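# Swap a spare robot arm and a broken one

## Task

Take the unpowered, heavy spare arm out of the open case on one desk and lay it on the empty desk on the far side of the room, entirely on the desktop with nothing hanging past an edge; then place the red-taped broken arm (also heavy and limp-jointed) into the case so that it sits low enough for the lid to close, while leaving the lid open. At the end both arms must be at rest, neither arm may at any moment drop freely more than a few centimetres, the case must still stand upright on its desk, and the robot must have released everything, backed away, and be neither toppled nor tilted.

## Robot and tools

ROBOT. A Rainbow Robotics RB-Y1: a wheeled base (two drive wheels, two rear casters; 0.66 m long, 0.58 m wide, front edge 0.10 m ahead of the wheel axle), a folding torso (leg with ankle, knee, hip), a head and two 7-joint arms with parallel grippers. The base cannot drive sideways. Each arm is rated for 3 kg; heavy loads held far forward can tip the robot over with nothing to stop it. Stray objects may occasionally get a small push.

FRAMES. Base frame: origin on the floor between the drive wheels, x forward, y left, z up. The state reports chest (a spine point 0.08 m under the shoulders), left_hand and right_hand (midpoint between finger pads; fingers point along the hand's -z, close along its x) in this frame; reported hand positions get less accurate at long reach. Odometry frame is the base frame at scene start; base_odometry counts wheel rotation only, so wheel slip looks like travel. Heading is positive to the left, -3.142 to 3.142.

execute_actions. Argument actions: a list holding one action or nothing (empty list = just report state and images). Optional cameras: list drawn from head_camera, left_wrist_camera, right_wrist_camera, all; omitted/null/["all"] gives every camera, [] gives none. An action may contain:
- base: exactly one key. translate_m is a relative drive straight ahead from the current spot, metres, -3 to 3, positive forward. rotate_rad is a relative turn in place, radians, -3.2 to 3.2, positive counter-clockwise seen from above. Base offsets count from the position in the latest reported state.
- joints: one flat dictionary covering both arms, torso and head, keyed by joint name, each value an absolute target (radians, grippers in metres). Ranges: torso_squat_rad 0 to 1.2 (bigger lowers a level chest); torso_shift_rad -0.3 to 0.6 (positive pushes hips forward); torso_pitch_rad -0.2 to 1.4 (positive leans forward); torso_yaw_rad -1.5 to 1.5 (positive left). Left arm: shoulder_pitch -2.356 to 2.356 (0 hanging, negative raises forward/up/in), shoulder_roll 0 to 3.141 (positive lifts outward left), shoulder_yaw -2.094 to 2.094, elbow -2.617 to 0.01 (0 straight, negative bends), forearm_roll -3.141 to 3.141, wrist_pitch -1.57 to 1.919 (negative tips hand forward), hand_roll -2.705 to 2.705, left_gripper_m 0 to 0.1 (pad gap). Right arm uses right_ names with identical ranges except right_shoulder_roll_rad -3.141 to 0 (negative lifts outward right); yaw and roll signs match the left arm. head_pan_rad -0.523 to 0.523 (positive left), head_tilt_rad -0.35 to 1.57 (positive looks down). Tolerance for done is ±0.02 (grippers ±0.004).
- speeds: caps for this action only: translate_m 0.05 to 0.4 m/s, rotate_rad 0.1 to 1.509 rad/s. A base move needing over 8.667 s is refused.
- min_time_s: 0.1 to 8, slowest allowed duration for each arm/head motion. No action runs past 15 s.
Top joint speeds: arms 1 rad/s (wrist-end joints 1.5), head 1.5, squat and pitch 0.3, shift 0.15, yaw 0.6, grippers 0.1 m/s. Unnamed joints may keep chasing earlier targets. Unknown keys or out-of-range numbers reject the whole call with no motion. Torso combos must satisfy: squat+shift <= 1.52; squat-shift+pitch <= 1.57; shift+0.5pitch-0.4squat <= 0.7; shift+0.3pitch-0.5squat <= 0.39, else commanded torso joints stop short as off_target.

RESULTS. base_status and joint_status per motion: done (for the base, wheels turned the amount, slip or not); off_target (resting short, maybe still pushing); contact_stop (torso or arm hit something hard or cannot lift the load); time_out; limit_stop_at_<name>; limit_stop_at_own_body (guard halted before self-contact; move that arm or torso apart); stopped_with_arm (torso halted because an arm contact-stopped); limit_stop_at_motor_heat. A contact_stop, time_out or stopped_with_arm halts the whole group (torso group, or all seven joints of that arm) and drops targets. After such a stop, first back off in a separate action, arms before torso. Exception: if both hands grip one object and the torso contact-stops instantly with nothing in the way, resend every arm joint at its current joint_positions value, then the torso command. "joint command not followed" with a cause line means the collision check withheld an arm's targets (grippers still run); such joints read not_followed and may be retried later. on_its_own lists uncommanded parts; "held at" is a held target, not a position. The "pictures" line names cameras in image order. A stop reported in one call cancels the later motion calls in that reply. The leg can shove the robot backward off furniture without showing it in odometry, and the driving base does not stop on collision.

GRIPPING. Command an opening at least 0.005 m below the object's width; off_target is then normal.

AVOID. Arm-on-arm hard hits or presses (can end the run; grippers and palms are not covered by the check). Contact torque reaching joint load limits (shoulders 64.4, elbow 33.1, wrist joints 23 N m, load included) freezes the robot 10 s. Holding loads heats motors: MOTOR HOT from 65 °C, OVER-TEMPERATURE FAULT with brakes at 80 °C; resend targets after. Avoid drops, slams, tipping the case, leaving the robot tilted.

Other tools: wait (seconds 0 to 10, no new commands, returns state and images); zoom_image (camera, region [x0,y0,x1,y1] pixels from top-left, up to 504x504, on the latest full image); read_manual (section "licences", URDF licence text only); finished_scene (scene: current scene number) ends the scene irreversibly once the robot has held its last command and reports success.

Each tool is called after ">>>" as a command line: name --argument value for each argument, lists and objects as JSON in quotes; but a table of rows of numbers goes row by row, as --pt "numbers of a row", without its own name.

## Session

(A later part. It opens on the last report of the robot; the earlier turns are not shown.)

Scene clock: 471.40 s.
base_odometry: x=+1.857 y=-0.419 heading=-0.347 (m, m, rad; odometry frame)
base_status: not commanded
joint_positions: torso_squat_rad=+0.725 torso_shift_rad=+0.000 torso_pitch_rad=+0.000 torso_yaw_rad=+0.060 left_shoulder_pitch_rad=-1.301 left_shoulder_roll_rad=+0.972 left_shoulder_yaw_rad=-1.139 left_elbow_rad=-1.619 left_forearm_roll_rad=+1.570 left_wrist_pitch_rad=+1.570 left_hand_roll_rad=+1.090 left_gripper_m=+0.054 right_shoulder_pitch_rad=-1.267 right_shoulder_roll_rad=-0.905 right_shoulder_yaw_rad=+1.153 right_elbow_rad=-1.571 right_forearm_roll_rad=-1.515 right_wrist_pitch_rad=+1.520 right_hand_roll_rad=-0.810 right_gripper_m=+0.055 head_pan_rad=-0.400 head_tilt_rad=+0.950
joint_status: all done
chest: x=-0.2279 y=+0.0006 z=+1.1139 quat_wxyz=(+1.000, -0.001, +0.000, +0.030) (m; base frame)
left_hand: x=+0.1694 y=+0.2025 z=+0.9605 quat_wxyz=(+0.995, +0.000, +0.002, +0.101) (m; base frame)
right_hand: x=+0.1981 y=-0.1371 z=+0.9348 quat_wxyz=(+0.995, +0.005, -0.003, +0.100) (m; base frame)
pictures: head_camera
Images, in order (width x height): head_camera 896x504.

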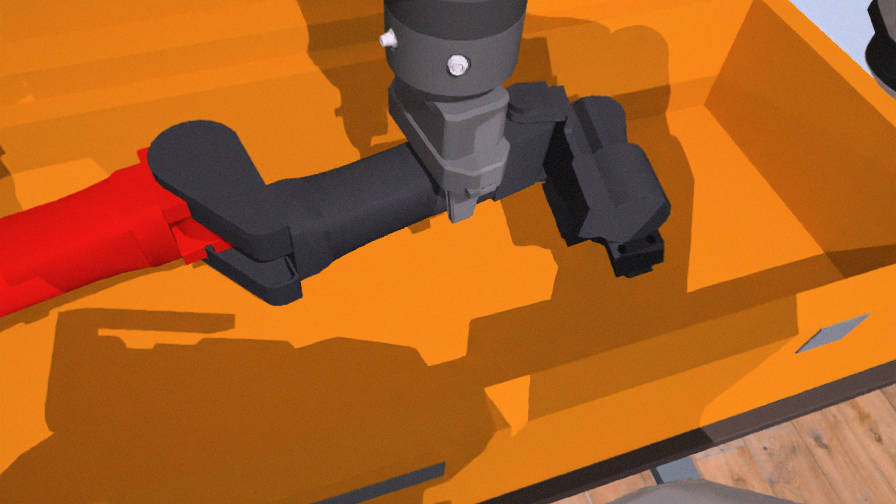

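>>> execute_actions --actions '[{"base":{"translate_m":0.035},"speeds":{"translate_m":0.05},"joints":{"torso_yaw_rad":0.1,"torso_squat_rad":0.75}}]' --cameras '["head_camera"]'

>>> execute_actions --actions '[{"joints":{"torso_squat_rad":0.78}}]' --cameras '["head_camera"]'

Scene clock: 479.77 s.
base_odometry: x=+1.888 y=-0.430 heading=-0.346 (m, m, rad; odometry frame)
base_status: done
joint_positions: torso_squat_rad=+0.750 torso_shift_rad=-0.001 torso_pitch_rad=-0.002 torso_yaw_rad=+0.100 left_shoulder_pitch_rad=-1.301 left_shoulder_roll_rad=+0.972 left_shoulder_yaw_rad=-1.139 left_elbow_rad=-1.619 left_forearm_roll_rad=+1.570 left_wrist_pitch_rad=+1.570 left_hand_roll_rad=+1.090 left_gripper_m=+0.054 right_shoulder_pitch_rad=-1.268 right_shoulder_roll_rad=-0.904 right_shoulder_yaw_rad=+1.153 right_elbow_rad=-1.571 right_forearm_roll_rad=-1.515 right_wrist_pitch_rad=+1.520 right_hand_roll_rad=-0.810 right_gripper_m=+0.055 head_pan_rad=-0.400 head_tilt_rad=+0.950
joint_status: all done
chest: x=-0.2292 y=+0.0007 z=+1.1019 quat_wxyz=(+0.999, -0.001, -0.001, +0.050) (m; base frame)
left_hand: x=+0.1599 y=+0.2184 z=+0.9491 quat_wxyz=(+0.993, +0.000, +0.002, +0.121) (m; base frame)
right_hand: x=+0.2025 y=-0.1195 z=+0.9241 quat_wxyz=(+0.993, +0.005, -0.004, +0.120) (m; base frame)
pictures: head_camera
Images, in order (width x height): head_camera 896x504.

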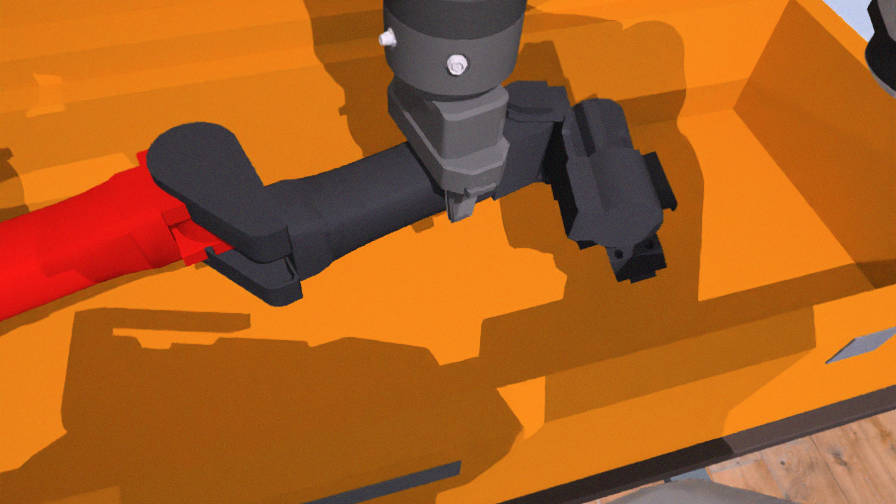

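Scene clock: 480.70 s.
base_odometry: x=+1.889 y=-0.430 heading=-0.347 (m, m, rad; odometry frame)
base_status: not commanded
joint_positions: torso_squat_rad=+0.780 torso_shift_rad=+0.000 torso_pitch_rad=+0.000 torso_yaw_rad=+0.100 left_shoulder_pitch_rad=-1.305 left_shoulder_roll_rad=+0.972 left_shoulder_yaw_rad=-1.137 left_elbow_rad=-1.620 left_forearm_roll_rad=+1.570 left_wrist_pitch_rad=+1.570 left_hand_roll_rad=+1.090 left_gripper_m=+0.010 right_shoulder_pitch_rad=-1.263 right_shoulder_roll_rad=-0.904 right_shoulder_yaw_rad=+1.156 right_elbow_rad=-1.570 right_forearm_roll_rad=-1.515 right_wrist_pitch_rad=+1.520 right_hand_roll_rad=-0.810 right_gripper_m=+0.054 head_pan_rad=-0.400 head_tilt_rad=+0.950
joint_status: all done
on_its_own: left_gripper_m moved -0.043 to your old target +0.010
chest: x=-0.2277 y=+0.0003 z=+1.0876 quat_wxyz=(+0.999, +0.000, +0.000, +0.050) (m; base frame)
left_hand: x=+0.1621 y=+0.2172 z=+0.9360 quat_wxyz=(+0.993, +0.000, +0.001, +0.120) (m; base frame)
right_hand: x=+0.2021 y=-0.1211 z=+0.9058 quat_wxyz=(+0.993, +0.005, +0.000, +0.119) (m; base frame)
pictures: head_camera
Images, in order (width x height): head_camera 896x504.

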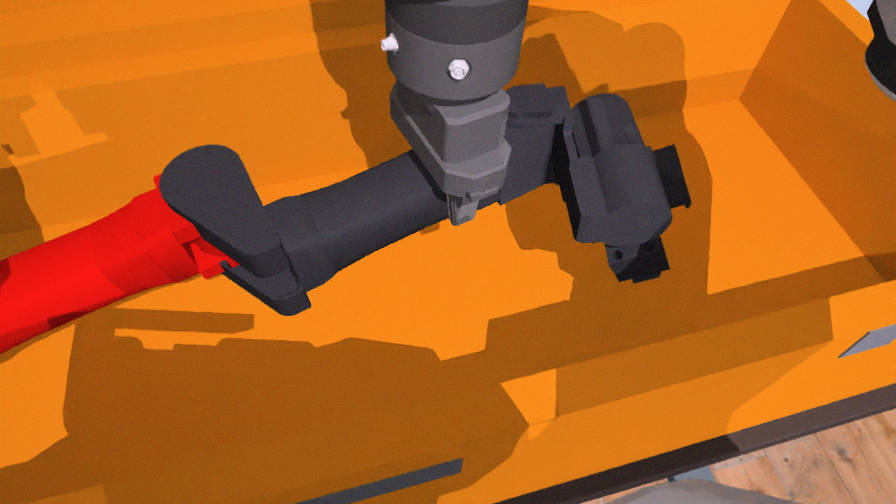

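>>> execute_actions --actions '[{"joints":{"left_gripper_m":0.1,"head_pan_rad":0.3}}]' --cameras '["head_camera"]'

Scene clock: 487.97 s.
base_odometry: x=+1.889 y=-0.430 heading=-0.347 (m, m, rad; odometry frame)
base_status: not commanded
joint_positions: torso_squat_rad=+0.780 torso_shift_rad=+0.000 torso_pitch_rad=+0.000 torso_yaw_rad=+0.100 left_shoulder_pitch_rad=-1.305 left_shoulder_roll_rad=+0.972 left_shoulder_yaw_rad=-1.137 left_elbow_rad=-1.620 left_forearm_roll_rad=+1.570 left_wrist_pitch_rad=+1.570 left_hand_roll_rad=+1.090 left_gripper_m=+0.099 right_shoulder_pitch_rad=-1.263 right_shoulder_roll_rad=-0.904 right_shoulder_yaw_rad=+1.156 right_elbow_rad=-1.570 right_forearm_roll_rad=-1.515 right_wrist_pitch_rad=+1.520 right_hand_roll_rad=-0.810 right_gripper_m=+0.054 head_pan_rad=+0.300 head_tilt_rad=+0.950
joint_status: all done
chest: x=-0.2277 y=+0.0003 z=+1.0876 quat_wxyz=(+0.999, +0.000, +0.000, +0.050) (m; base frame)
left_hand: x=+0.1621 y=+0.2172 z=+0.9360 quat_wxyz=(+0.993, +0.000, +0.001, +0.120) (m; base frame)
right_hand: x=+0.2021 y=-0.1211 z=+0.9058 quat_wxyz=(+0.993, +0.005, +0.000, +0.119) (m; base frame)
pictures: head_camera
Images, in order (width x height): head_camera 896x504.

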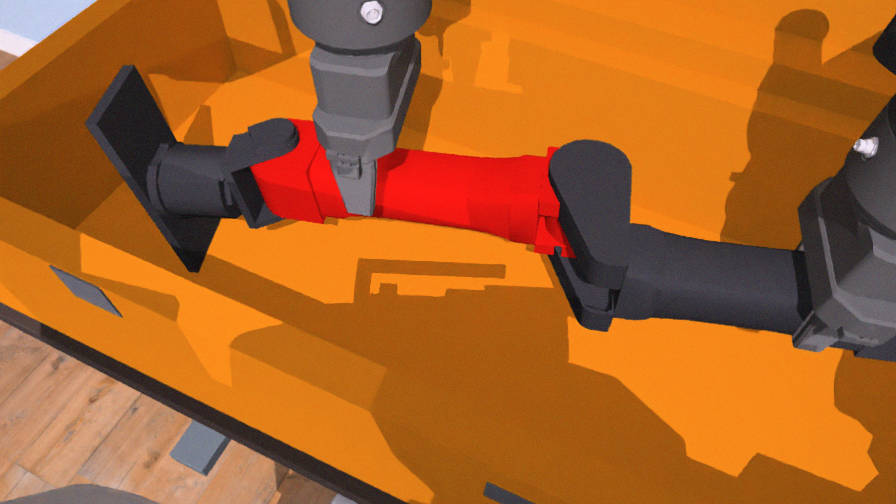

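>>> execute_actions --actions '[{"joints":{"torso_squat_rad":0.83}}]' --cameras '["head_camera","left_wrist_camera"]'

Scene clock: 492.47 s.
base_odometry: x=+1.889 y=-0.430 heading=-0.347 (m, m, rad; odometry frame)
base_status: not commanded
joint_positions: torso_squat_rad=+0.830 torso_shift_rad=+0.000 torso_pitch_rad=+0.000 torso_yaw_rad=+0.100 left_shoulder_pitch_rad=-1.305 left_shoulder_roll_rad=+0.972 left_shoulder_yaw_rad=-1.136 left_elbow_rad=-1.620 left_forearm_roll_rad=+1.570 left_wrist_pitch_rad=+1.570 left_hand_roll_rad=+1.090 left_gripper_m=+0.099 right_shoulder_pitch_rad=-1.262 right_shoulder_roll_rad=-0.905 right_shoulder_yaw_rad=+1.157 right_elbow_rad=-1.570 right_forearm_roll_rad=-1.515 right_wrist_pitch_rad=+1.520 right_hand_roll_rad=-0.810 right_gripper_m=+0.054 head_pan_rad=+0.300 head_tilt_rad=+0.950
joint_status: all done
chest: x=-0.2277 y=+0.0002 z=+1.0624 quat_wxyz=(+0.999, +0.000, +0.000, +0.050) (m; base frame)
left_hand: x=+0.1622 y=+0.2171 z=+0.9109 quat_wxyz=(+0.993, +0.000, +0.000, +0.120) (m; base frame)
right_hand: x=+0.2022 y=-0.1219 z=+0.8804 quat_wxyz=(+0.993, +0.004, +0.000, +0.118) (m; base frame)
pictures: head_camera, left_wrist_camera
Images, in order (width x height): head_camera 896x504, left_wrist_camera 644x364.

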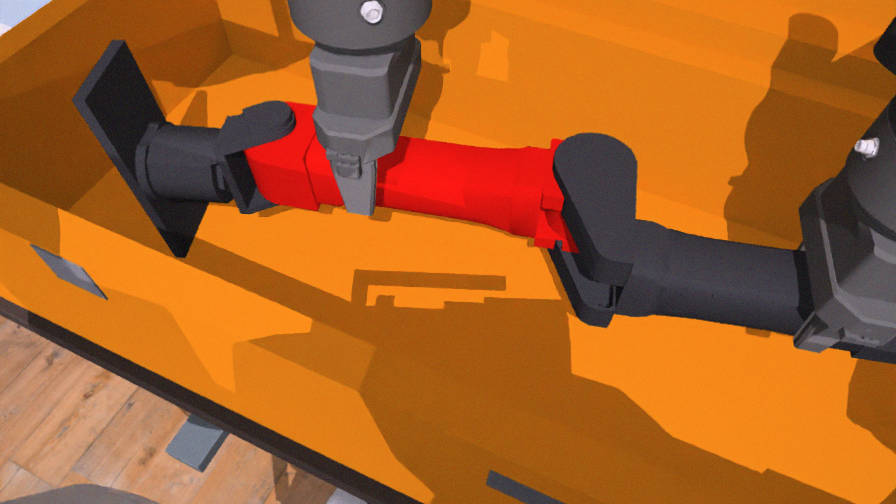

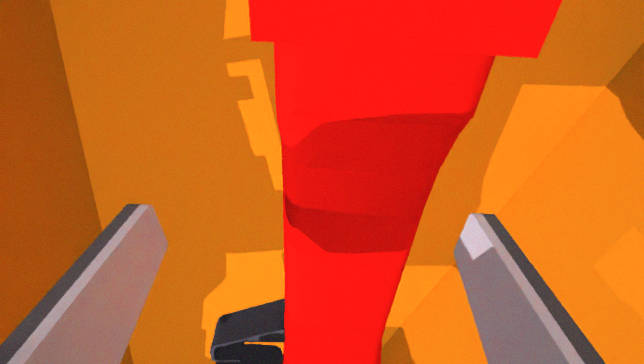

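>>> execute_actions --actions '[{"joints":{"torso_squat_rad":0.88,"head_pan_rad":-0.4}}]' --cameras '["head_camera"]'

>>> execute_actions --actions '[{"joints":{"torso_squat_rad":0.92,"head_pan_rad":0.3}}]' --cameras '["head_camera"]'

Scene clock: 499.43 s.
base_odometry: x=+1.889 y=-0.430 heading=-0.347 (m, m, rad; odometry frame)
base_status: not commanded
joint_positions: torso_squat_rad=+0.880 torso_shift_rad=+0.000 torso_pitch_rad=+0.000 torso_yaw_rad=+0.100 left_shoulder_pitch_rad=-1.305 left_shoulder_roll_rad=+0.972 left_shoulder_yaw_rad=-1.136 left_elbow_rad=-1.620 left_forearm_roll_rad=+1.570 left_wrist_pitch_rad=+1.570 left_hand_roll_rad=+1.090 left_gripper_m=+0.099 right_shoulder_pitch_rad=-1.263 right_shoulder_roll_rad=-0.905 right_shoulder_yaw_rad=+1.157 right_elbow_rad=-1.570 right_forearm_roll_rad=-1.515 right_wrist_pitch_rad=+1.520 right_hand_roll_rad=-0.810 right_gripper_m=+0.054 head_pan_rad=-0.400 head_tilt_rad=+0.950
joint_status: all done
chest: x=-0.2278 y=+0.0002 z=+1.0360 quat_wxyz=(+0.999, +0.000, +0.000, +0.050) (m; base frame)
left_hand: x=+0.1621 y=+0.2171 z=+0.8846 quat_wxyz=(+0.993, +0.000, +0.000, +0.120) (m; base frame)
right_hand: x=+0.2023 y=-0.1218 z=+0.8543 quat_wxyz=(+0.993, +0.004, +0.000, +0.118) (m; base frame)
pictures: head_camera
Images, in order (width x height): head_camera 896x504.

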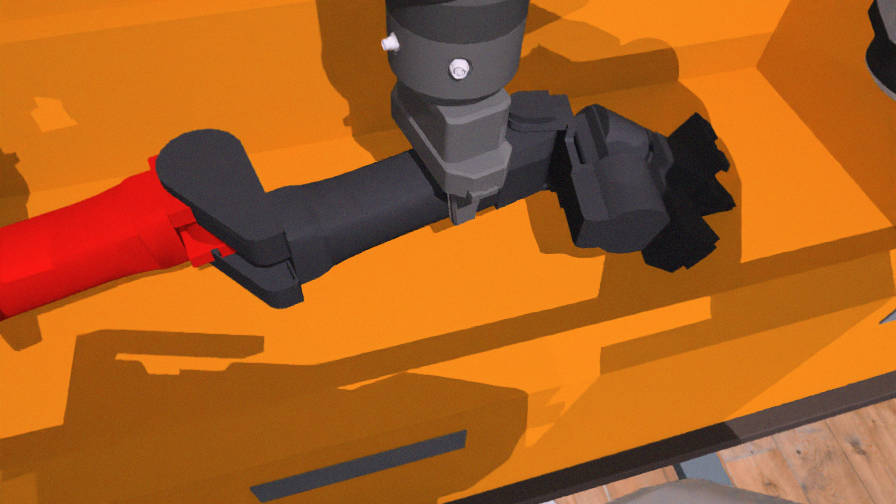

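Scene clock: 500.57 s.
base_odometry: x=+1.889 y=-0.430 heading=-0.347 (m, m, rad; odometry frame)
base_status: not commanded
joint_positions: torso_squat_rad=+0.920 torso_shift_rad=+0.000 torso_pitch_rad=+0.000 torso_yaw_rad=+0.100 left_shoulder_pitch_rad=-1.305 left_shoulder_roll_rad=+0.972 left_shoulder_yaw_rad=-1.136 left_elbow_rad=-1.620 left_forearm_roll_rad=+1.570 left_wrist_pitch_rad=+1.570 left_hand_roll_rad=+1.090 left_gripper_m=+0.099 right_shoulder_pitch_rad=-1.263 right_shoulder_roll_rad=-0.905 right_shoulder_yaw_rad=+1.156 right_elbow_rad=-1.570 right_forearm_roll_rad=-1.515 right_wrist_pitch_rad=+1.520 right_hand_roll_rad=-0.810 right_gripper_m=+0.054 head_pan_rad=+0.300 head_tilt_rad=+0.950
joint_status: all done
chest: x=-0.2278 y=+0.0002 z=+1.0140 quat_wxyz=(+0.999, +0.000, +0.000, +0.050) (m; base frame)
left_hand: x=+0.1621 y=+0.2171 z=+0.8627 quat_wxyz=(+0.993, +0.000, +0.000, +0.120) (m; base frame)
right_hand: x=+0.2023 y=-0.1217 z=+0.8325 quat_wxyz=(+0.993, +0.004, +0.000, +0.118) (m; base frame)
pictures: head_camera
Images, in order (width x height): head_camera 896x504.

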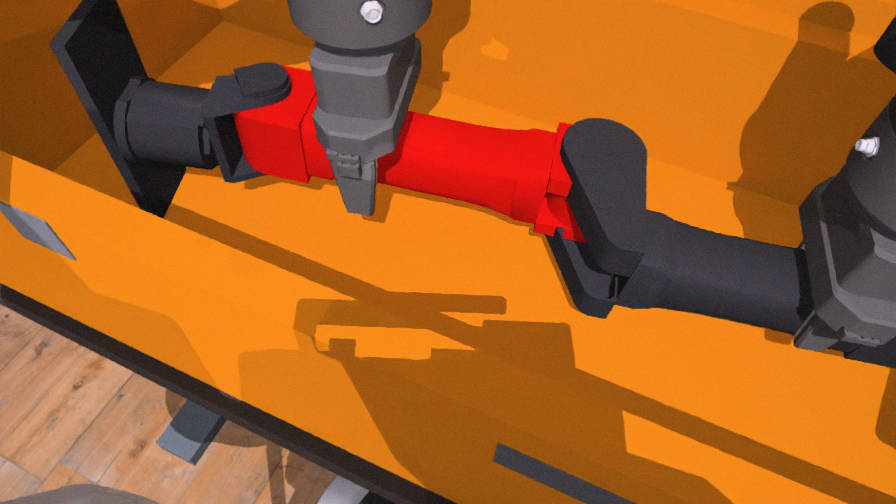

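>>> execute_actions --actions '[{"joints":{"torso_squat_rad":0.96}}]' --cameras '["head_camera"]'

Scene clock: 504.13 s.
base_odometry: x=+1.889 y=-0.430 heading=-0.347 (m, m, rad; odometry frame)
base_status: not commanded
joint_positions: torso_squat_rad=+0.960 torso_shift_rad=+0.000 torso_pitch_rad=+0.000 torso_yaw_rad=+0.100 left_shoulder_pitch_rad=-1.305 left_shoulder_roll_rad=+0.972 left_shoulder_yaw_rad=-1.136 left_elbow_rad=-1.620 left_forearm_roll_rad=+1.570 left_wrist_pitch_rad=+1.570 left_hand_roll_rad=+1.090 left_gripper_m=+0.099 right_shoulder_pitch_rad=-1.263 right_shoulder_roll_rad=-0.905 right_shoulder_yaw_rad=+1.157 right_elbow_rad=-1.570 right_forearm_roll_rad=-1.515 right_wrist_pitch_rad=+1.520 right_hand_roll_rad=-0.810 right_gripper_m=+0.054 head_pan_rad=+0.300 head_tilt_rad=+0.950
joint_status: all done
chest: x=-0.2278 y=+0.0002 z=+0.9914 quat_wxyz=(+0.999, +0.000, +0.000, +0.050) (m; base frame)
left_hand: x=+0.1621 y=+0.2171 z=+0.8401 quat_wxyz=(+0.993, +0.000, +0.000, +0.120) (m; base frame)
right_hand: x=+0.2023 y=-0.1218 z=+0.8097 quat_wxyz=(+0.993, +0.004, +0.000, +0.118) (m; base frame)
pictures: head_camera
Images, in order (width x height): head_camera 896x504.

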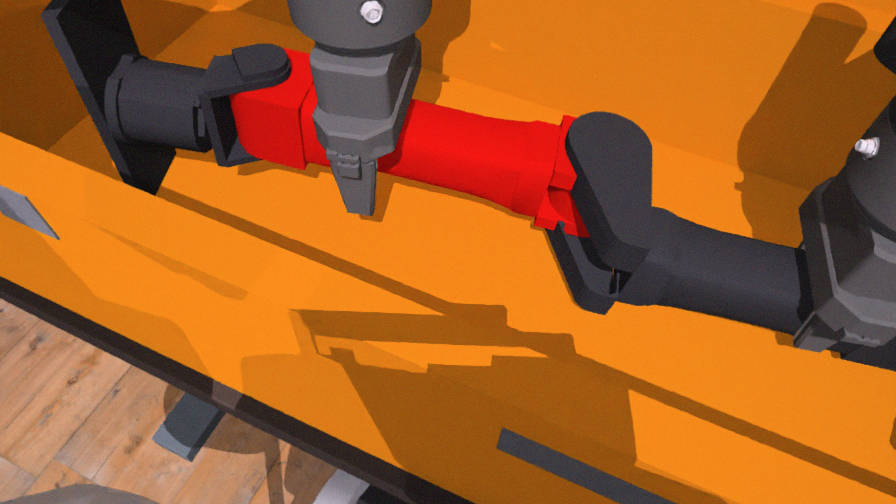

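>>> execute_actions --actions '[{"joints":{"torso_squat_rad":0.98,"head_pan_rad":-0.3}}]' --cameras '["head_camera"]'

Scene clock: 508.57 s.
base_odometry: x=+1.889 y=-0.430 heading=-0.347 (m, m, rad; odometry frame)
base_status: not commanded
joint_positions: torso_squat_rad=+0.980 torso_shift_rad=+0.000 torso_pitch_rad=-0.002 torso_yaw_rad=+0.100 left_shoulder_pitch_rad=-1.305 left_shoulder_roll_rad=+0.972 left_shoulder_yaw_rad=-1.136 left_elbow_rad=-1.620 left_forearm_roll_rad=+1.570 left_wrist_pitch_rad=+1.570 left_hand_roll_rad=+1.090 left_gripper_m=+0.099 right_shoulder_pitch_rad=-1.267 right_shoulder_roll_rad=-0.906 right_shoulder_yaw_rad=+1.154 right_elbow_rad=-1.570 right_forearm_roll_rad=-1.515 right_wrist_pitch_rad=+1.521 right_hand_roll_rad=-0.810 right_gripper_m=+0.054 head_pan_rad=-0.300 head_tilt_rad=+0.950
joint_status: all done
chest: x=-0.2285 y=+0.0003 z=+0.9798 quat_wxyz=(+0.999, -0.001, -0.001, +0.050) (m; base frame)
left_hand: x=+0.1617 y=+0.2171 z=+0.8291 quat_wxyz=(+0.993, -0.001, -0.001, +0.120) (m; base frame)
right_hand: x=+0.2031 y=-0.1211 z=+0.8016 quat_wxyz=(+0.993, +0.005, -0.003, +0.119) (m; base frame)
pictures: head_camera
Images, in order (width x height): head_camera 896x504.

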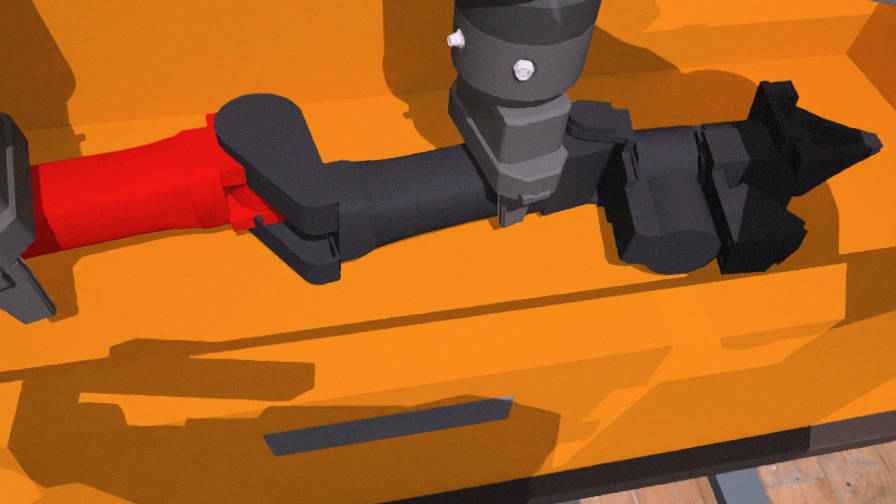

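>>> execute_actions --actions '[{"joints":{"right_gripper_m":0.09,"head_pan_rad":0.3}}]' --cameras '[]'

>>> execute_actions --actions '[{"joints":{"torso_squat_rad":0.5,"head_pan_rad":0.4}}]' --cameras '["head_camera"]'

>>> execute_actions --actions '[{"base":{"translate_m":-0.7},"joints":{"torso_yaw_rad":0,"head_pan_rad":0,"head_tilt_rad":0.45}}]' --cameras '["head_camera"]'

Scene clock: 516.27 s.
base_odometry: x=+1.889 y=-0.430 heading=-0.347 (m, m, rad; odometry frame)
base_status: not commanded
joint_positions: torso_squat_rad=+0.980 torso_shift_rad=+0.000 torso_pitch_rad=-0.001 torso_yaw_rad=+0.100 left_shoulder_pitch_rad=-1.305 left_shoulder_roll_rad=+0.972 left_shoulder_yaw_rad=-1.136 left_elbow_rad=-1.620 left_forearm_roll_rad=+1.570 left_wrist_pitch_rad=+1.570 left_hand_roll_rad=+1.090 left_gripper_m=+0.099 right_shoulder_pitch_rad=-1.265 right_shoulder_roll_rad=-0.905 right_shoulder_yaw_rad=+1.154 right_elbow_rad=-1.570 right_forearm_roll_rad=-1.515 right_wrist_pitch_rad=+1.520 right_hand_roll_rad=-0.810 right_gripper_m=+0.090 head_pan_rad=+0.300 head_tilt_rad=+0.950
joint_status: all done
chest: x=-0.2281 y=+0.0003 z=+0.9798 quat_wxyz=(+0.999, +0.000, +0.000, +0.050) (m; base frame)
left_hand: x=+0.1619 y=+0.2171 z=+0.8288 quat_wxyz=(+0.993, -0.001, +0.000, +0.120) (m; base frame)
right_hand: x=+0.2029 y=-0.1211 z=+0.8002 quat_wxyz=(+0.993, +0.005, -0.002, +0.119) (m; base frame)
pictures: none
No camera images: the call's "cameras" was empty. Leave "cameras" out to get every camera's image.

Scene clock: 518.67 s.
base_odometry: x=+1.889 y=-0.430 heading=-0.347 (m, m, rad; odometry frame)
base_status: not commanded
joint_positions: torso_squat_rad=+0.500 torso_shift_rad=+0.000 torso_pitch_rad=+0.000 torso_yaw_rad=+0.100 left_shoulder_pitch_rad=-1.305 left_shoulder_roll_rad=+0.972 left_shoulder_yaw_rad=-1.136 left_elbow_rad=-1.620 left_forearm_roll_rad=+1.570 left_wrist_pitch_rad=+1.570 left_hand_roll_rad=+1.090 left_gripper_m=+0.099 right_shoulder_pitch_rad=-1.265 right_shoulder_roll_rad=-0.905 right_shoulder_yaw_rad=+1.155 right_elbow_rad=-1.570 right_forearm_roll_rad=-1.515 right_wrist_pitch_rad=+1.520 right_hand_roll_rad=-0.810 right_gripper_m=+0.090 head_pan_rad=+0.400 head_tilt_rad=+0.950
joint_status: all done
chest: x=-0.2279 y=+0.0003 z=+1.2042 quat_wxyz=(+0.999, -0.001, +0.000, +0.050) (m; base frame)
left_hand: x=+0.1621 y=+0.2172 z=+1.0531 quat_wxyz=(+0.993, -0.001, +0.000, +0.120) (m; base frame)
right_hand: x=+0.2030 y=-0.1211 z=+1.0243 quat_wxyz=(+0.993, +0.005, -0.002, +0.119) (m; base frame)
pictures: head_camera
Images, in order (width x height): head_camera 896x504.

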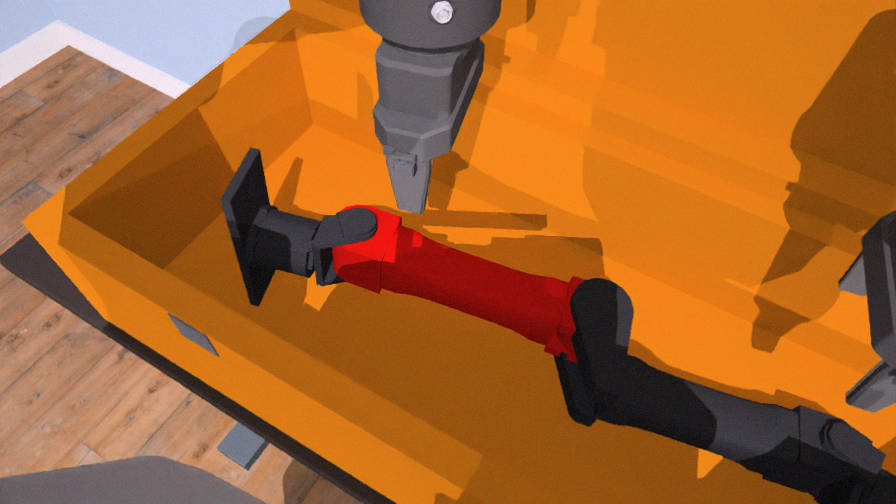

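Scene clock: 522.20 s.
base_odometry: x=+1.231 y=-0.192 heading=-0.348 (m, m, rad; odometry frame)
base_status: done
joint_positions: torso_squat_rad=+0.500 torso_shift_rad=+0.000 torso_pitch_rad=-0.001 torso_yaw_rad=+0.000 left_shoulder_pitch_rad=-1.305 left_shoulder_roll_rad=+0.972 left_shoulder_yaw_rad=-1.136 left_elbow_rad=-1.620 left_forearm_roll_rad=+1.570 left_wrist_pitch_rad=+1.570 left_hand_roll_rad=+1.090 left_gripper_m=+0.099 right_shoulder_pitch_rad=-1.265 right_shoulder_roll_rad=-0.905 right_shoulder_yaw_rad=+1.155 right_elbow_rad=-1.570 right_forearm_roll_rad=-1.515 right_wrist_pitch_rad=+1.520 right_hand_roll_rad=-0.810 right_gripper_m=+0.090 head_pan_rad=+0.000 head_tilt_rad=+0.450
joint_status: all done
chest: x=-0.2280 y=+0.0002 z=+1.2042 quat_wxyz=(+1.000, +0.000, +0.000, +0.000) (m; base frame)
left_hand: x=+0.1817 y=+0.1770 z=+1.0532 quat_wxyz=(+0.998, -0.001, +0.000, +0.070) (m; base frame)
right_hand: x=+0.1886 y=-0.1636 z=+1.0243 quat_wxyz=(+0.998, +0.005, -0.002, +0.069) (m; base frame)
pictures: head_camera
Images, in order (width x height): head_camera 896x504.

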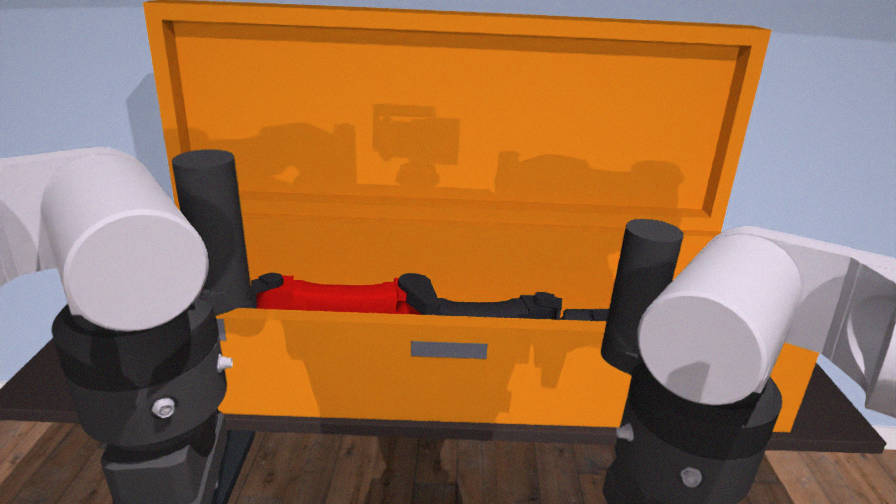

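>>> execute_actions --actions '[{"joints":{"torso_yaw_rad":0.2,"torso_squat_rad":1.1,"head_tilt_rad":0.2}}]' --cameras '["head_camera"]'

Scene clock: 529.23 s.
base_odometry: x=+1.231 y=-0.192 heading=-0.348 (m, m, rad; odometry frame)
base_status: not commanded
joint_positions: torso_squat_rad=+1.100 torso_shift_rad=+0.000 torso_pitch_rad=-0.001 torso_yaw_rad=+0.200 left_shoulder_pitch_rad=-1.305 left_shoulder_roll_rad=+0.972 left_shoulder_yaw_rad=-1.136 left_elbow_rad=-1.620 left_forearm_roll_rad=+1.570 left_wrist_pitch_rad=+1.570 left_hand_roll_rad=+1.090 left_gripper_m=+0.099 right_shoulder_pitch_rad=-1.265 right_shoulder_roll_rad=-0.905 right_shoulder_yaw_rad=+1.155 right_elbow_rad=-1.570 right_forearm_roll_rad=-1.515 right_wrist_pitch_rad=+1.520 right_hand_roll_rad=-0.810 right_gripper_m=+0.090 head_pan_rad=+0.000 head_tilt_rad=+0.200
joint_status: all done
chest: x=-0.2282 y=+0.0002 z=+0.9074 quat_wxyz=(+0.995, +0.000, +0.000, +0.100) (m; base frame)
left_hand: x=+0.1383 y=+0.2549 z=+0.7564 quat_wxyz=(+0.986, -0.001, +0.000, +0.169) (m; base frame)
right_hand: x=+0.2127 y=-0.0775 z=+0.7275 quat_wxyz=(+0.986, +0.005, -0.002, +0.168) (m; base frame)
pictures: head_camera
Images, in order (width x height): head_camera 896x504.

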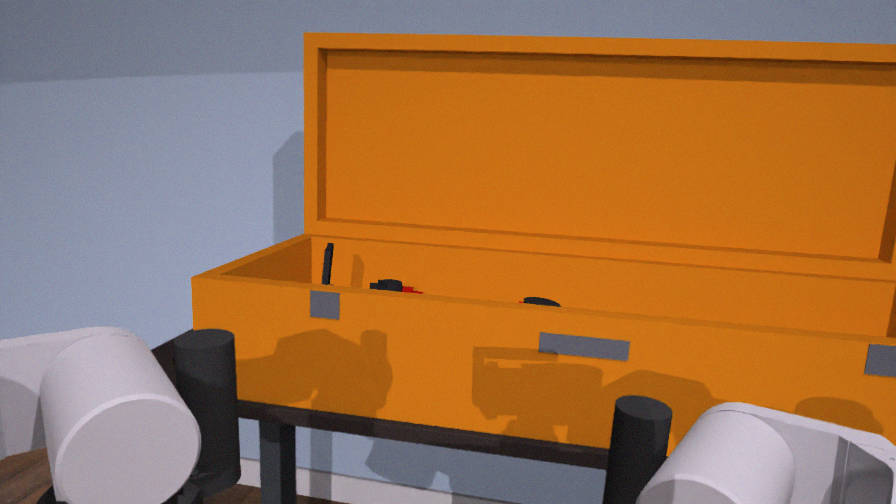

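>>> zoom_image --camera "head_camera" --region '[180,200,460,330]'

Region (180, 200, 460, 330) of head_camera's 896x504 image, scaled by 1.800, with more detail than that image has; it fills the top 234 rows of this view, and the rest is white.

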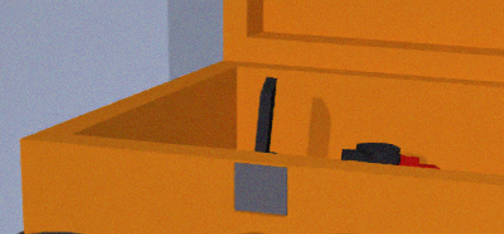

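>>> execute_actions --actions '[{"base":{"translate_m":-0.9},"joints":{"torso_yaw_rad":0.12,"torso_squat_rad":1.2,"torso_pitch_rad":0.35,"head_tilt_rad":-0.25}}]' --cameras '["head_camera"]'

>>> zoom_image --camera "head_camera" --region '[280,150,620,350]'

Scene clock: 546.60 s.
base_odometry: x=+0.385 y=+0.116 heading=-0.350 (m, m, rad; odometry frame)
base_status: done
joint_positions: torso_squat_rad=+1.200 torso_shift_rad=+0.000 torso_pitch_rad=+0.350 torso_yaw_rad=+0.120 left_shoulder_pitch_rad=-1.305 left_shoulder_roll_rad=+0.972 left_shoulder_yaw_rad=-1.136 left_elbow_rad=-1.620 left_forearm_roll_rad=+1.570 left_wrist_pitch_rad=+1.570 left_hand_roll_rad=+1.090 left_gripper_m=+0.099 right_shoulder_pitch_rad=-1.265 right_shoulder_roll_rad=-0.905 right_shoulder_yaw_rad=+1.155 right_elbow_rad=-1.570 right_forearm_roll_rad=-1.515 right_wrist_pitch_rad=+1.520 right_hand_roll_rad=-0.810 right_gripper_m=+0.090 head_pan_rad=+0.000 head_tilt_rad=-0.250
joint_status: all done
chest: x=-0.1219 y=+0.0003 z=+0.8248 quat_wxyz=(+0.983, +0.010, +0.174, +0.059) (m; base frame)
left_hand: x=+0.1884 y=+0.2249 z=+0.5506 quat_wxyz=(+0.976, +0.022, +0.173, +0.128) (m; base frame)
right_hand: x=+0.2233 y=-0.1125 z=+0.5071 quat_wxyz=(+0.977, +0.027, +0.171, +0.126) (m; base frame)
pictures: head_camera
Images, in order (width x height): head_camera 896x504.

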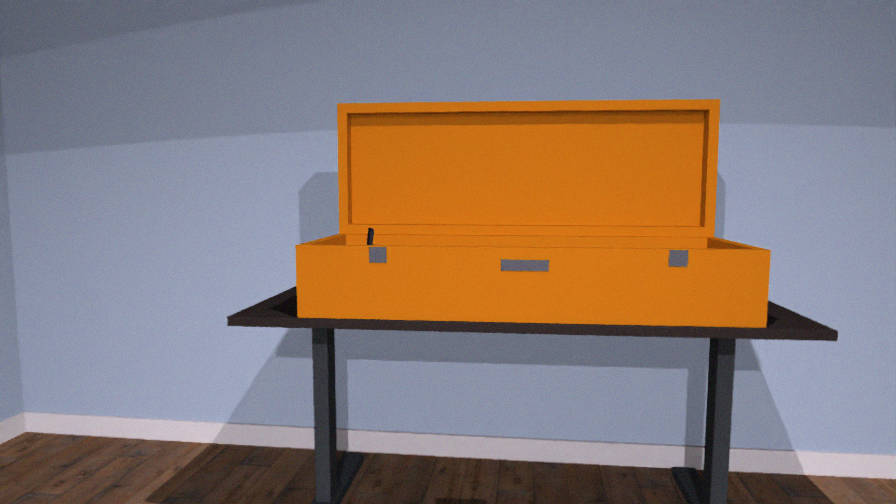

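Region (280, 150, 620, 350) of head_camera's 896x504 image, scaled by 1.482, with more detail than that image has; it fills the top 296 rows of this view, and the rest is white.

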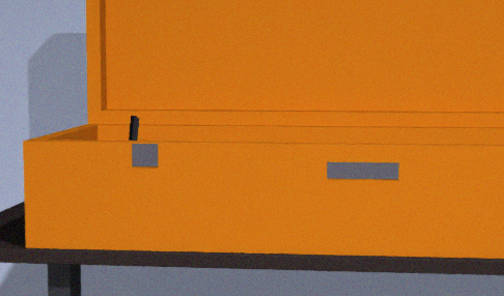

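>>> execute_actions --actions '[{"base":{"translate_m":1.6},"joints":{"torso_yaw_rad":0.1,"torso_squat_rad":0.4,"torso_pitch_rad":0,"head_tilt_rad":0.95,"head_pan_rad":0.5,"right_gripper_m":0.1}}]' --cameras '["head_camera"]'

>>> execute_actions --actions '[{"joints":{"torso_squat_rad":0.8}}]'

Scene clock: 563.00 s.
base_odometry: x=+1.888 y=-0.433 heading=-0.351 (m, m, rad; odometry frame)
base_status: done
joint_positions: torso_squat_rad=+0.400 torso_shift_rad=+0.000 torso_pitch_rad=+0.000 torso_yaw_rad=+0.100 left_shoulder_pitch_rad=-1.305 left_shoulder_roll_rad=+0.972 left_shoulder_yaw_rad=-1.136 left_elbow_rad=-1.620 left_forearm_roll_rad=+1.570 left_wrist_pitch_rad=+1.570 left_hand_roll_rad=+1.090 left_gripper_m=+0.099 right_shoulder_pitch_rad=-1.265 right_shoulder_roll_rad=-0.905 right_shoulder_yaw_rad=+1.155 right_elbow_rad=-1.570 right_forearm_roll_rad=-1.515 right_wrist_pitch_rad=+1.520 right_hand_roll_rad=-0.810 right_gripper_m=+0.100 head_pan_rad=+0.500 head_tilt_rad=+0.950
joint_status: all done
chest: x=-0.2278 y=+0.0002 z=+1.2347 quat_wxyz=(+0.999, +0.000, +0.000, +0.050) (m; base frame)
left_hand: x=+0.1621 y=+0.2171 z=+1.0834 quat_wxyz=(+0.993, +0.000, +0.000, +0.120) (m; base frame)
right_hand: x=+0.2030 y=-0.1211 z=+1.0545 quat_wxyz=(+0.993, +0.005, -0.002, +0.119) (m; base frame)
pictures: head_camera
Images, in order (width x height): head_camera 896x504.

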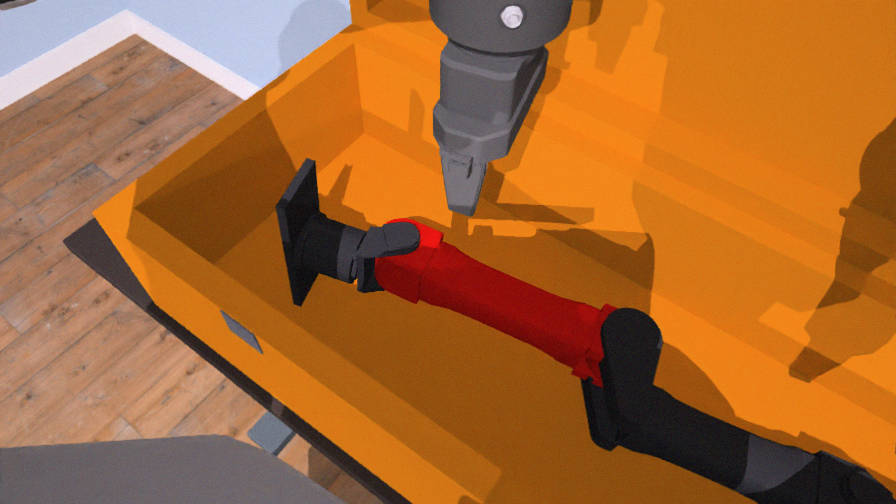

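Scene clock: 565.13 s.
base_odometry: x=+1.888 y=-0.433 heading=-0.351 (m, m, rad; odometry frame)
base_status: not commanded
joint_positions: torso_squat_rad=+0.800 torso_shift_rad=+0.000 torso_pitch_rad=+0.000 torso_yaw_rad=+0.100 left_shoulder_pitch_rad=-1.305 left_shoulder_roll_rad=+0.972 left_shoulder_yaw_rad=-1.136 left_elbow_rad=-1.620 left_forearm_roll_rad=+1.570 left_wrist_pitch_rad=+1.570 left_hand_roll_rad=+1.090 left_gripper_m=+0.099 right_shoulder_pitch_rad=-1.265 right_shoulder_roll_rad=-0.905 right_shoulder_yaw_rad=+1.155 right_elbow_rad=-1.570 right_forearm_roll_rad=-1.515 right_wrist_pitch_rad=+1.520 right_hand_roll_rad=-0.810 right_gripper_m=+0.100 head_pan_rad=+0.500 head_tilt_rad=+0.950
joint_status: all done
chest: x=-0.2279 y=+0.0002 z=+1.0776 quat_wxyz=(+0.999, +0.000, +0.000, +0.050) (m; base frame)
left_hand: x=+0.1620 y=+0.2171 z=+0.9264 quat_wxyz=(+0.993, -0.001, +0.000, +0.120) (m; base frame)
right_hand: x=+0.2029 y=-0.1211 z=+0.8975 quat_wxyz=(+0.993, +0.005, -0.002, +0.119) (m; base frame)
pictures: head_camera, left_wrist_camera, right_wrist_camera
Images, in order (width x height): head_camera 896x504, left_wrist_camera 644x364, right_wrist_camera 644x364.

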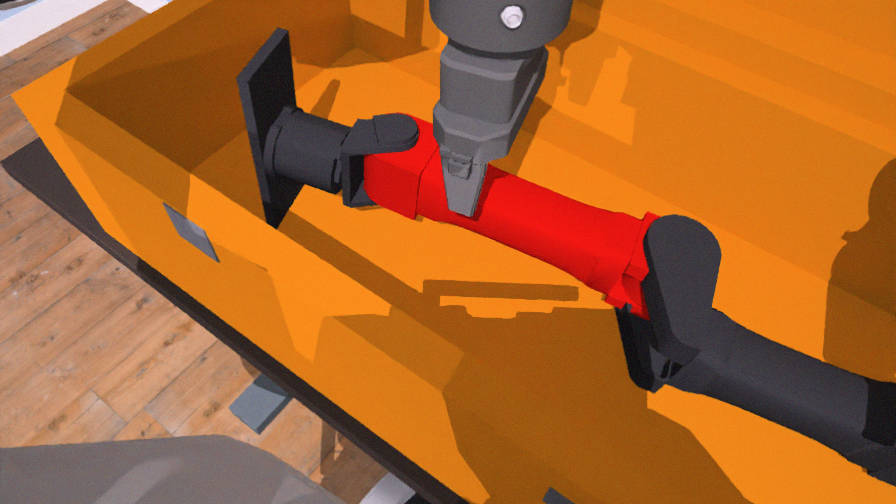

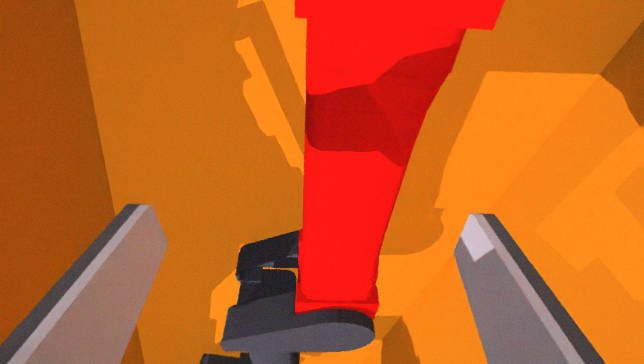

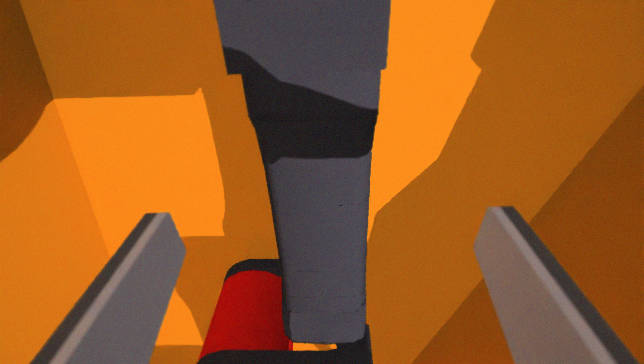

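>>> execute_actions --actions '[{"joints":{"torso_squat_rad":0.975}}]' --cameras '[]'

>>> execute_actions --actions '[{"joints":{"left_gripper_m":0.01,"right_gripper_m":0.01}}]' --cameras '["head_camera"]'

>>> execute_actions --actions '[{"joints":{"torso_squat_rad":0.9}}]' --cameras '["head_camera"]'

Scene clock: 589.03 s.
base_odometry: x=+1.888 y=-0.433 heading=-0.351 (m, m, rad; odometry frame)
base_status: not commanded
joint_positions: torso_squat_rad=+0.975 torso_shift_rad=+0.000 torso_pitch_rad=+0.000 torso_yaw_rad=+0.100 left_shoulder_pitch_rad=-1.306 left_shoulder_roll_rad=+0.972 left_shoulder_yaw_rad=-1.136 left_elbow_rad=-1.620 left_forearm_roll_rad=+1.569 left_wrist_pitch_rad=+1.570 left_hand_roll_rad=+1.090 left_gripper_m=+0.099 right_shoulder_pitch_rad=-1.265 right_shoulder_roll_rad=-0.905 right_shoulder_yaw_rad=+1.155 right_elbow_rad=-1.570 right_forearm_roll_rad=-1.515 right_wrist_pitch_rad=+1.520 right_hand_roll_rad=-0.810 right_gripper_m=+0.100 head_pan_rad=+0.500 head_tilt_rad=+0.950
joint_status: all done
chest: x=-0.2279 y=+0.0002 z=+0.9828 quat_wxyz=(+0.999, +0.000, +0.000, +0.050) (m; base frame)
left_hand: x=+0.1626 y=+0.2172 z=+0.8322 quat_wxyz=(+0.993, -0.001, -0.001, +0.120) (m; base frame)
right_hand: x=+0.2029 y=-0.1211 z=+0.8026 quat_wxyz=(+0.993, +0.005, -0.002, +0.119) (m; base frame)
pictures: none
No camera images: the call's "cameras" was empty. Leave "cameras" out to get every camera's image.

Scene clock: 590.40 s.
base_odometry: x=+1.888 y=-0.433 heading=-0.351 (m, m, rad; odometry frame)
base_status: not commanded
joint_positions: torso_squat_rad=+0.975 torso_shift_rad=+0.000 torso_pitch_rad=+0.000 torso_yaw_rad=+0.100 left_shoulder_pitch_rad=-1.306 left_shoulder_roll_rad=+0.974 left_shoulder_yaw_rad=-1.135 left_elbow_rad=-1.619 left_forearm_roll_rad=+1.569 left_wrist_pitch_rad=+1.570 left_hand_roll_rad=+1.090 left_gripper_m=+0.053 right_shoulder_pitch_rad=-1.265 right_shoulder_roll_rad=-0.905 right_shoulder_yaw_rad=+1.155 right_elbow_rad=-1.570 right_forearm_roll_rad=-1.515 right_wrist_pitch_rad=+1.520 right_hand_roll_rad=-0.810 right_gripper_m=+0.055 head_pan_rad=+0.500 head_tilt_rad=+0.950
joint_status: left_gripper_m off_target (ended at +0.053, target +0.010); right_gripper_m off_target (ended at +0.055, target +0.010)
chest: x=-0.2279 y=+0.0003 z=+0.9828 quat_wxyz=(+0.999, +0.000, +0.000, +0.050) (m; base frame)
left_hand: x=+0.1630 y=+0.2181 z=+0.8325 quat_wxyz=(+0.993, +0.000, -0.001, +0.121) (m; base frame)
right_hand: x=+0.2029 y=-0.1211 z=+0.8026 quat_wxyz=(+0.993, +0.005, -0.002, +0.119) (m; base frame)
pictures: head_camera
Images, in order (width x height): head_camera 896x504.

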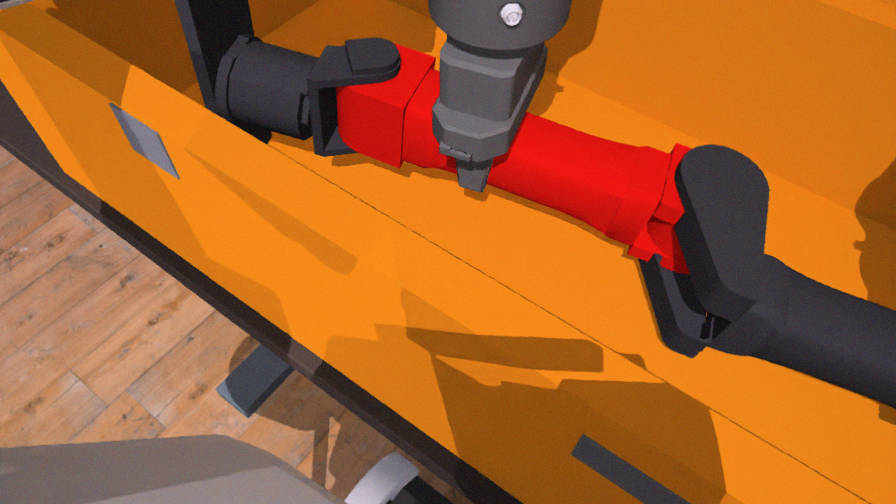

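Scene clock: 591.40 s.
base_odometry: x=+1.888 y=-0.433 heading=-0.351 (m, m, rad; odometry frame)
base_status: not commanded
joint_positions: torso_squat_rad=+0.900 torso_shift_rad=+0.001 torso_pitch_rad=+0.001 torso_yaw_rad=+0.100 left_shoulder_pitch_rad=-1.303 left_shoulder_roll_rad=+0.972 left_shoulder_yaw_rad=-1.137 left_elbow_rad=-1.619 left_forearm_roll_rad=+1.570 left_wrist_pitch_rad=+1.570 left_hand_roll_rad=+1.090 left_gripper_m=+0.053 right_shoulder_pitch_rad=-1.263 right_shoulder_roll_rad=-0.905 right_shoulder_yaw_rad=+1.157 right_elbow_rad=-1.570 right_forearm_roll_rad=-1.515 right_wrist_pitch_rad=+1.520 right_hand_roll_rad=-0.810 right_gripper_m=+0.055 head_pan_rad=+0.500 head_tilt_rad=+0.950
joint_status: all done
chest: x=-0.2273 y=+0.0003 z=+1.0251 quat_wxyz=(+0.999, +0.000, +0.001, +0.050) (m; base frame)
left_hand: x=+0.1621 y=+0.2179 z=+0.8723 quat_wxyz=(+0.993, +0.000, +0.002, +0.121) (m; base frame)
right_hand: x=+0.2023 y=-0.1216 z=+0.8428 quat_wxyz=(+0.993, +0.004, +0.001, +0.119) (m; base frame)
pictures: head_camera
Images, in order (width x height): head_camera 896x504.

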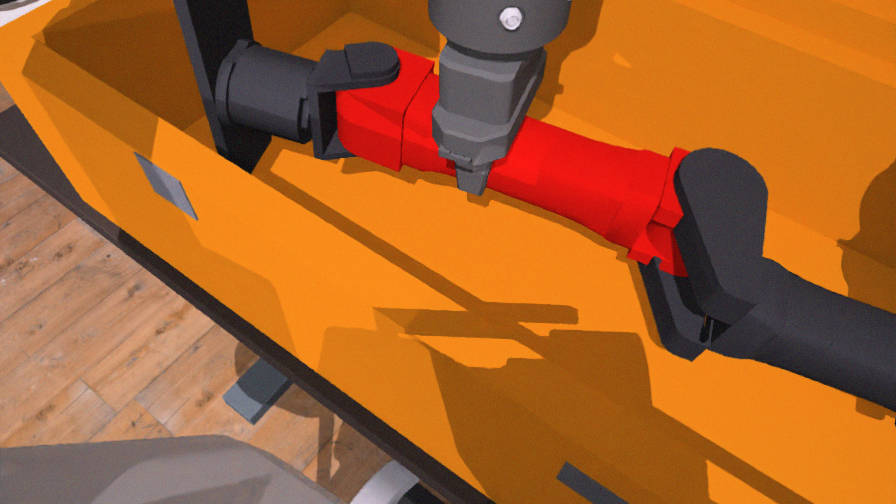

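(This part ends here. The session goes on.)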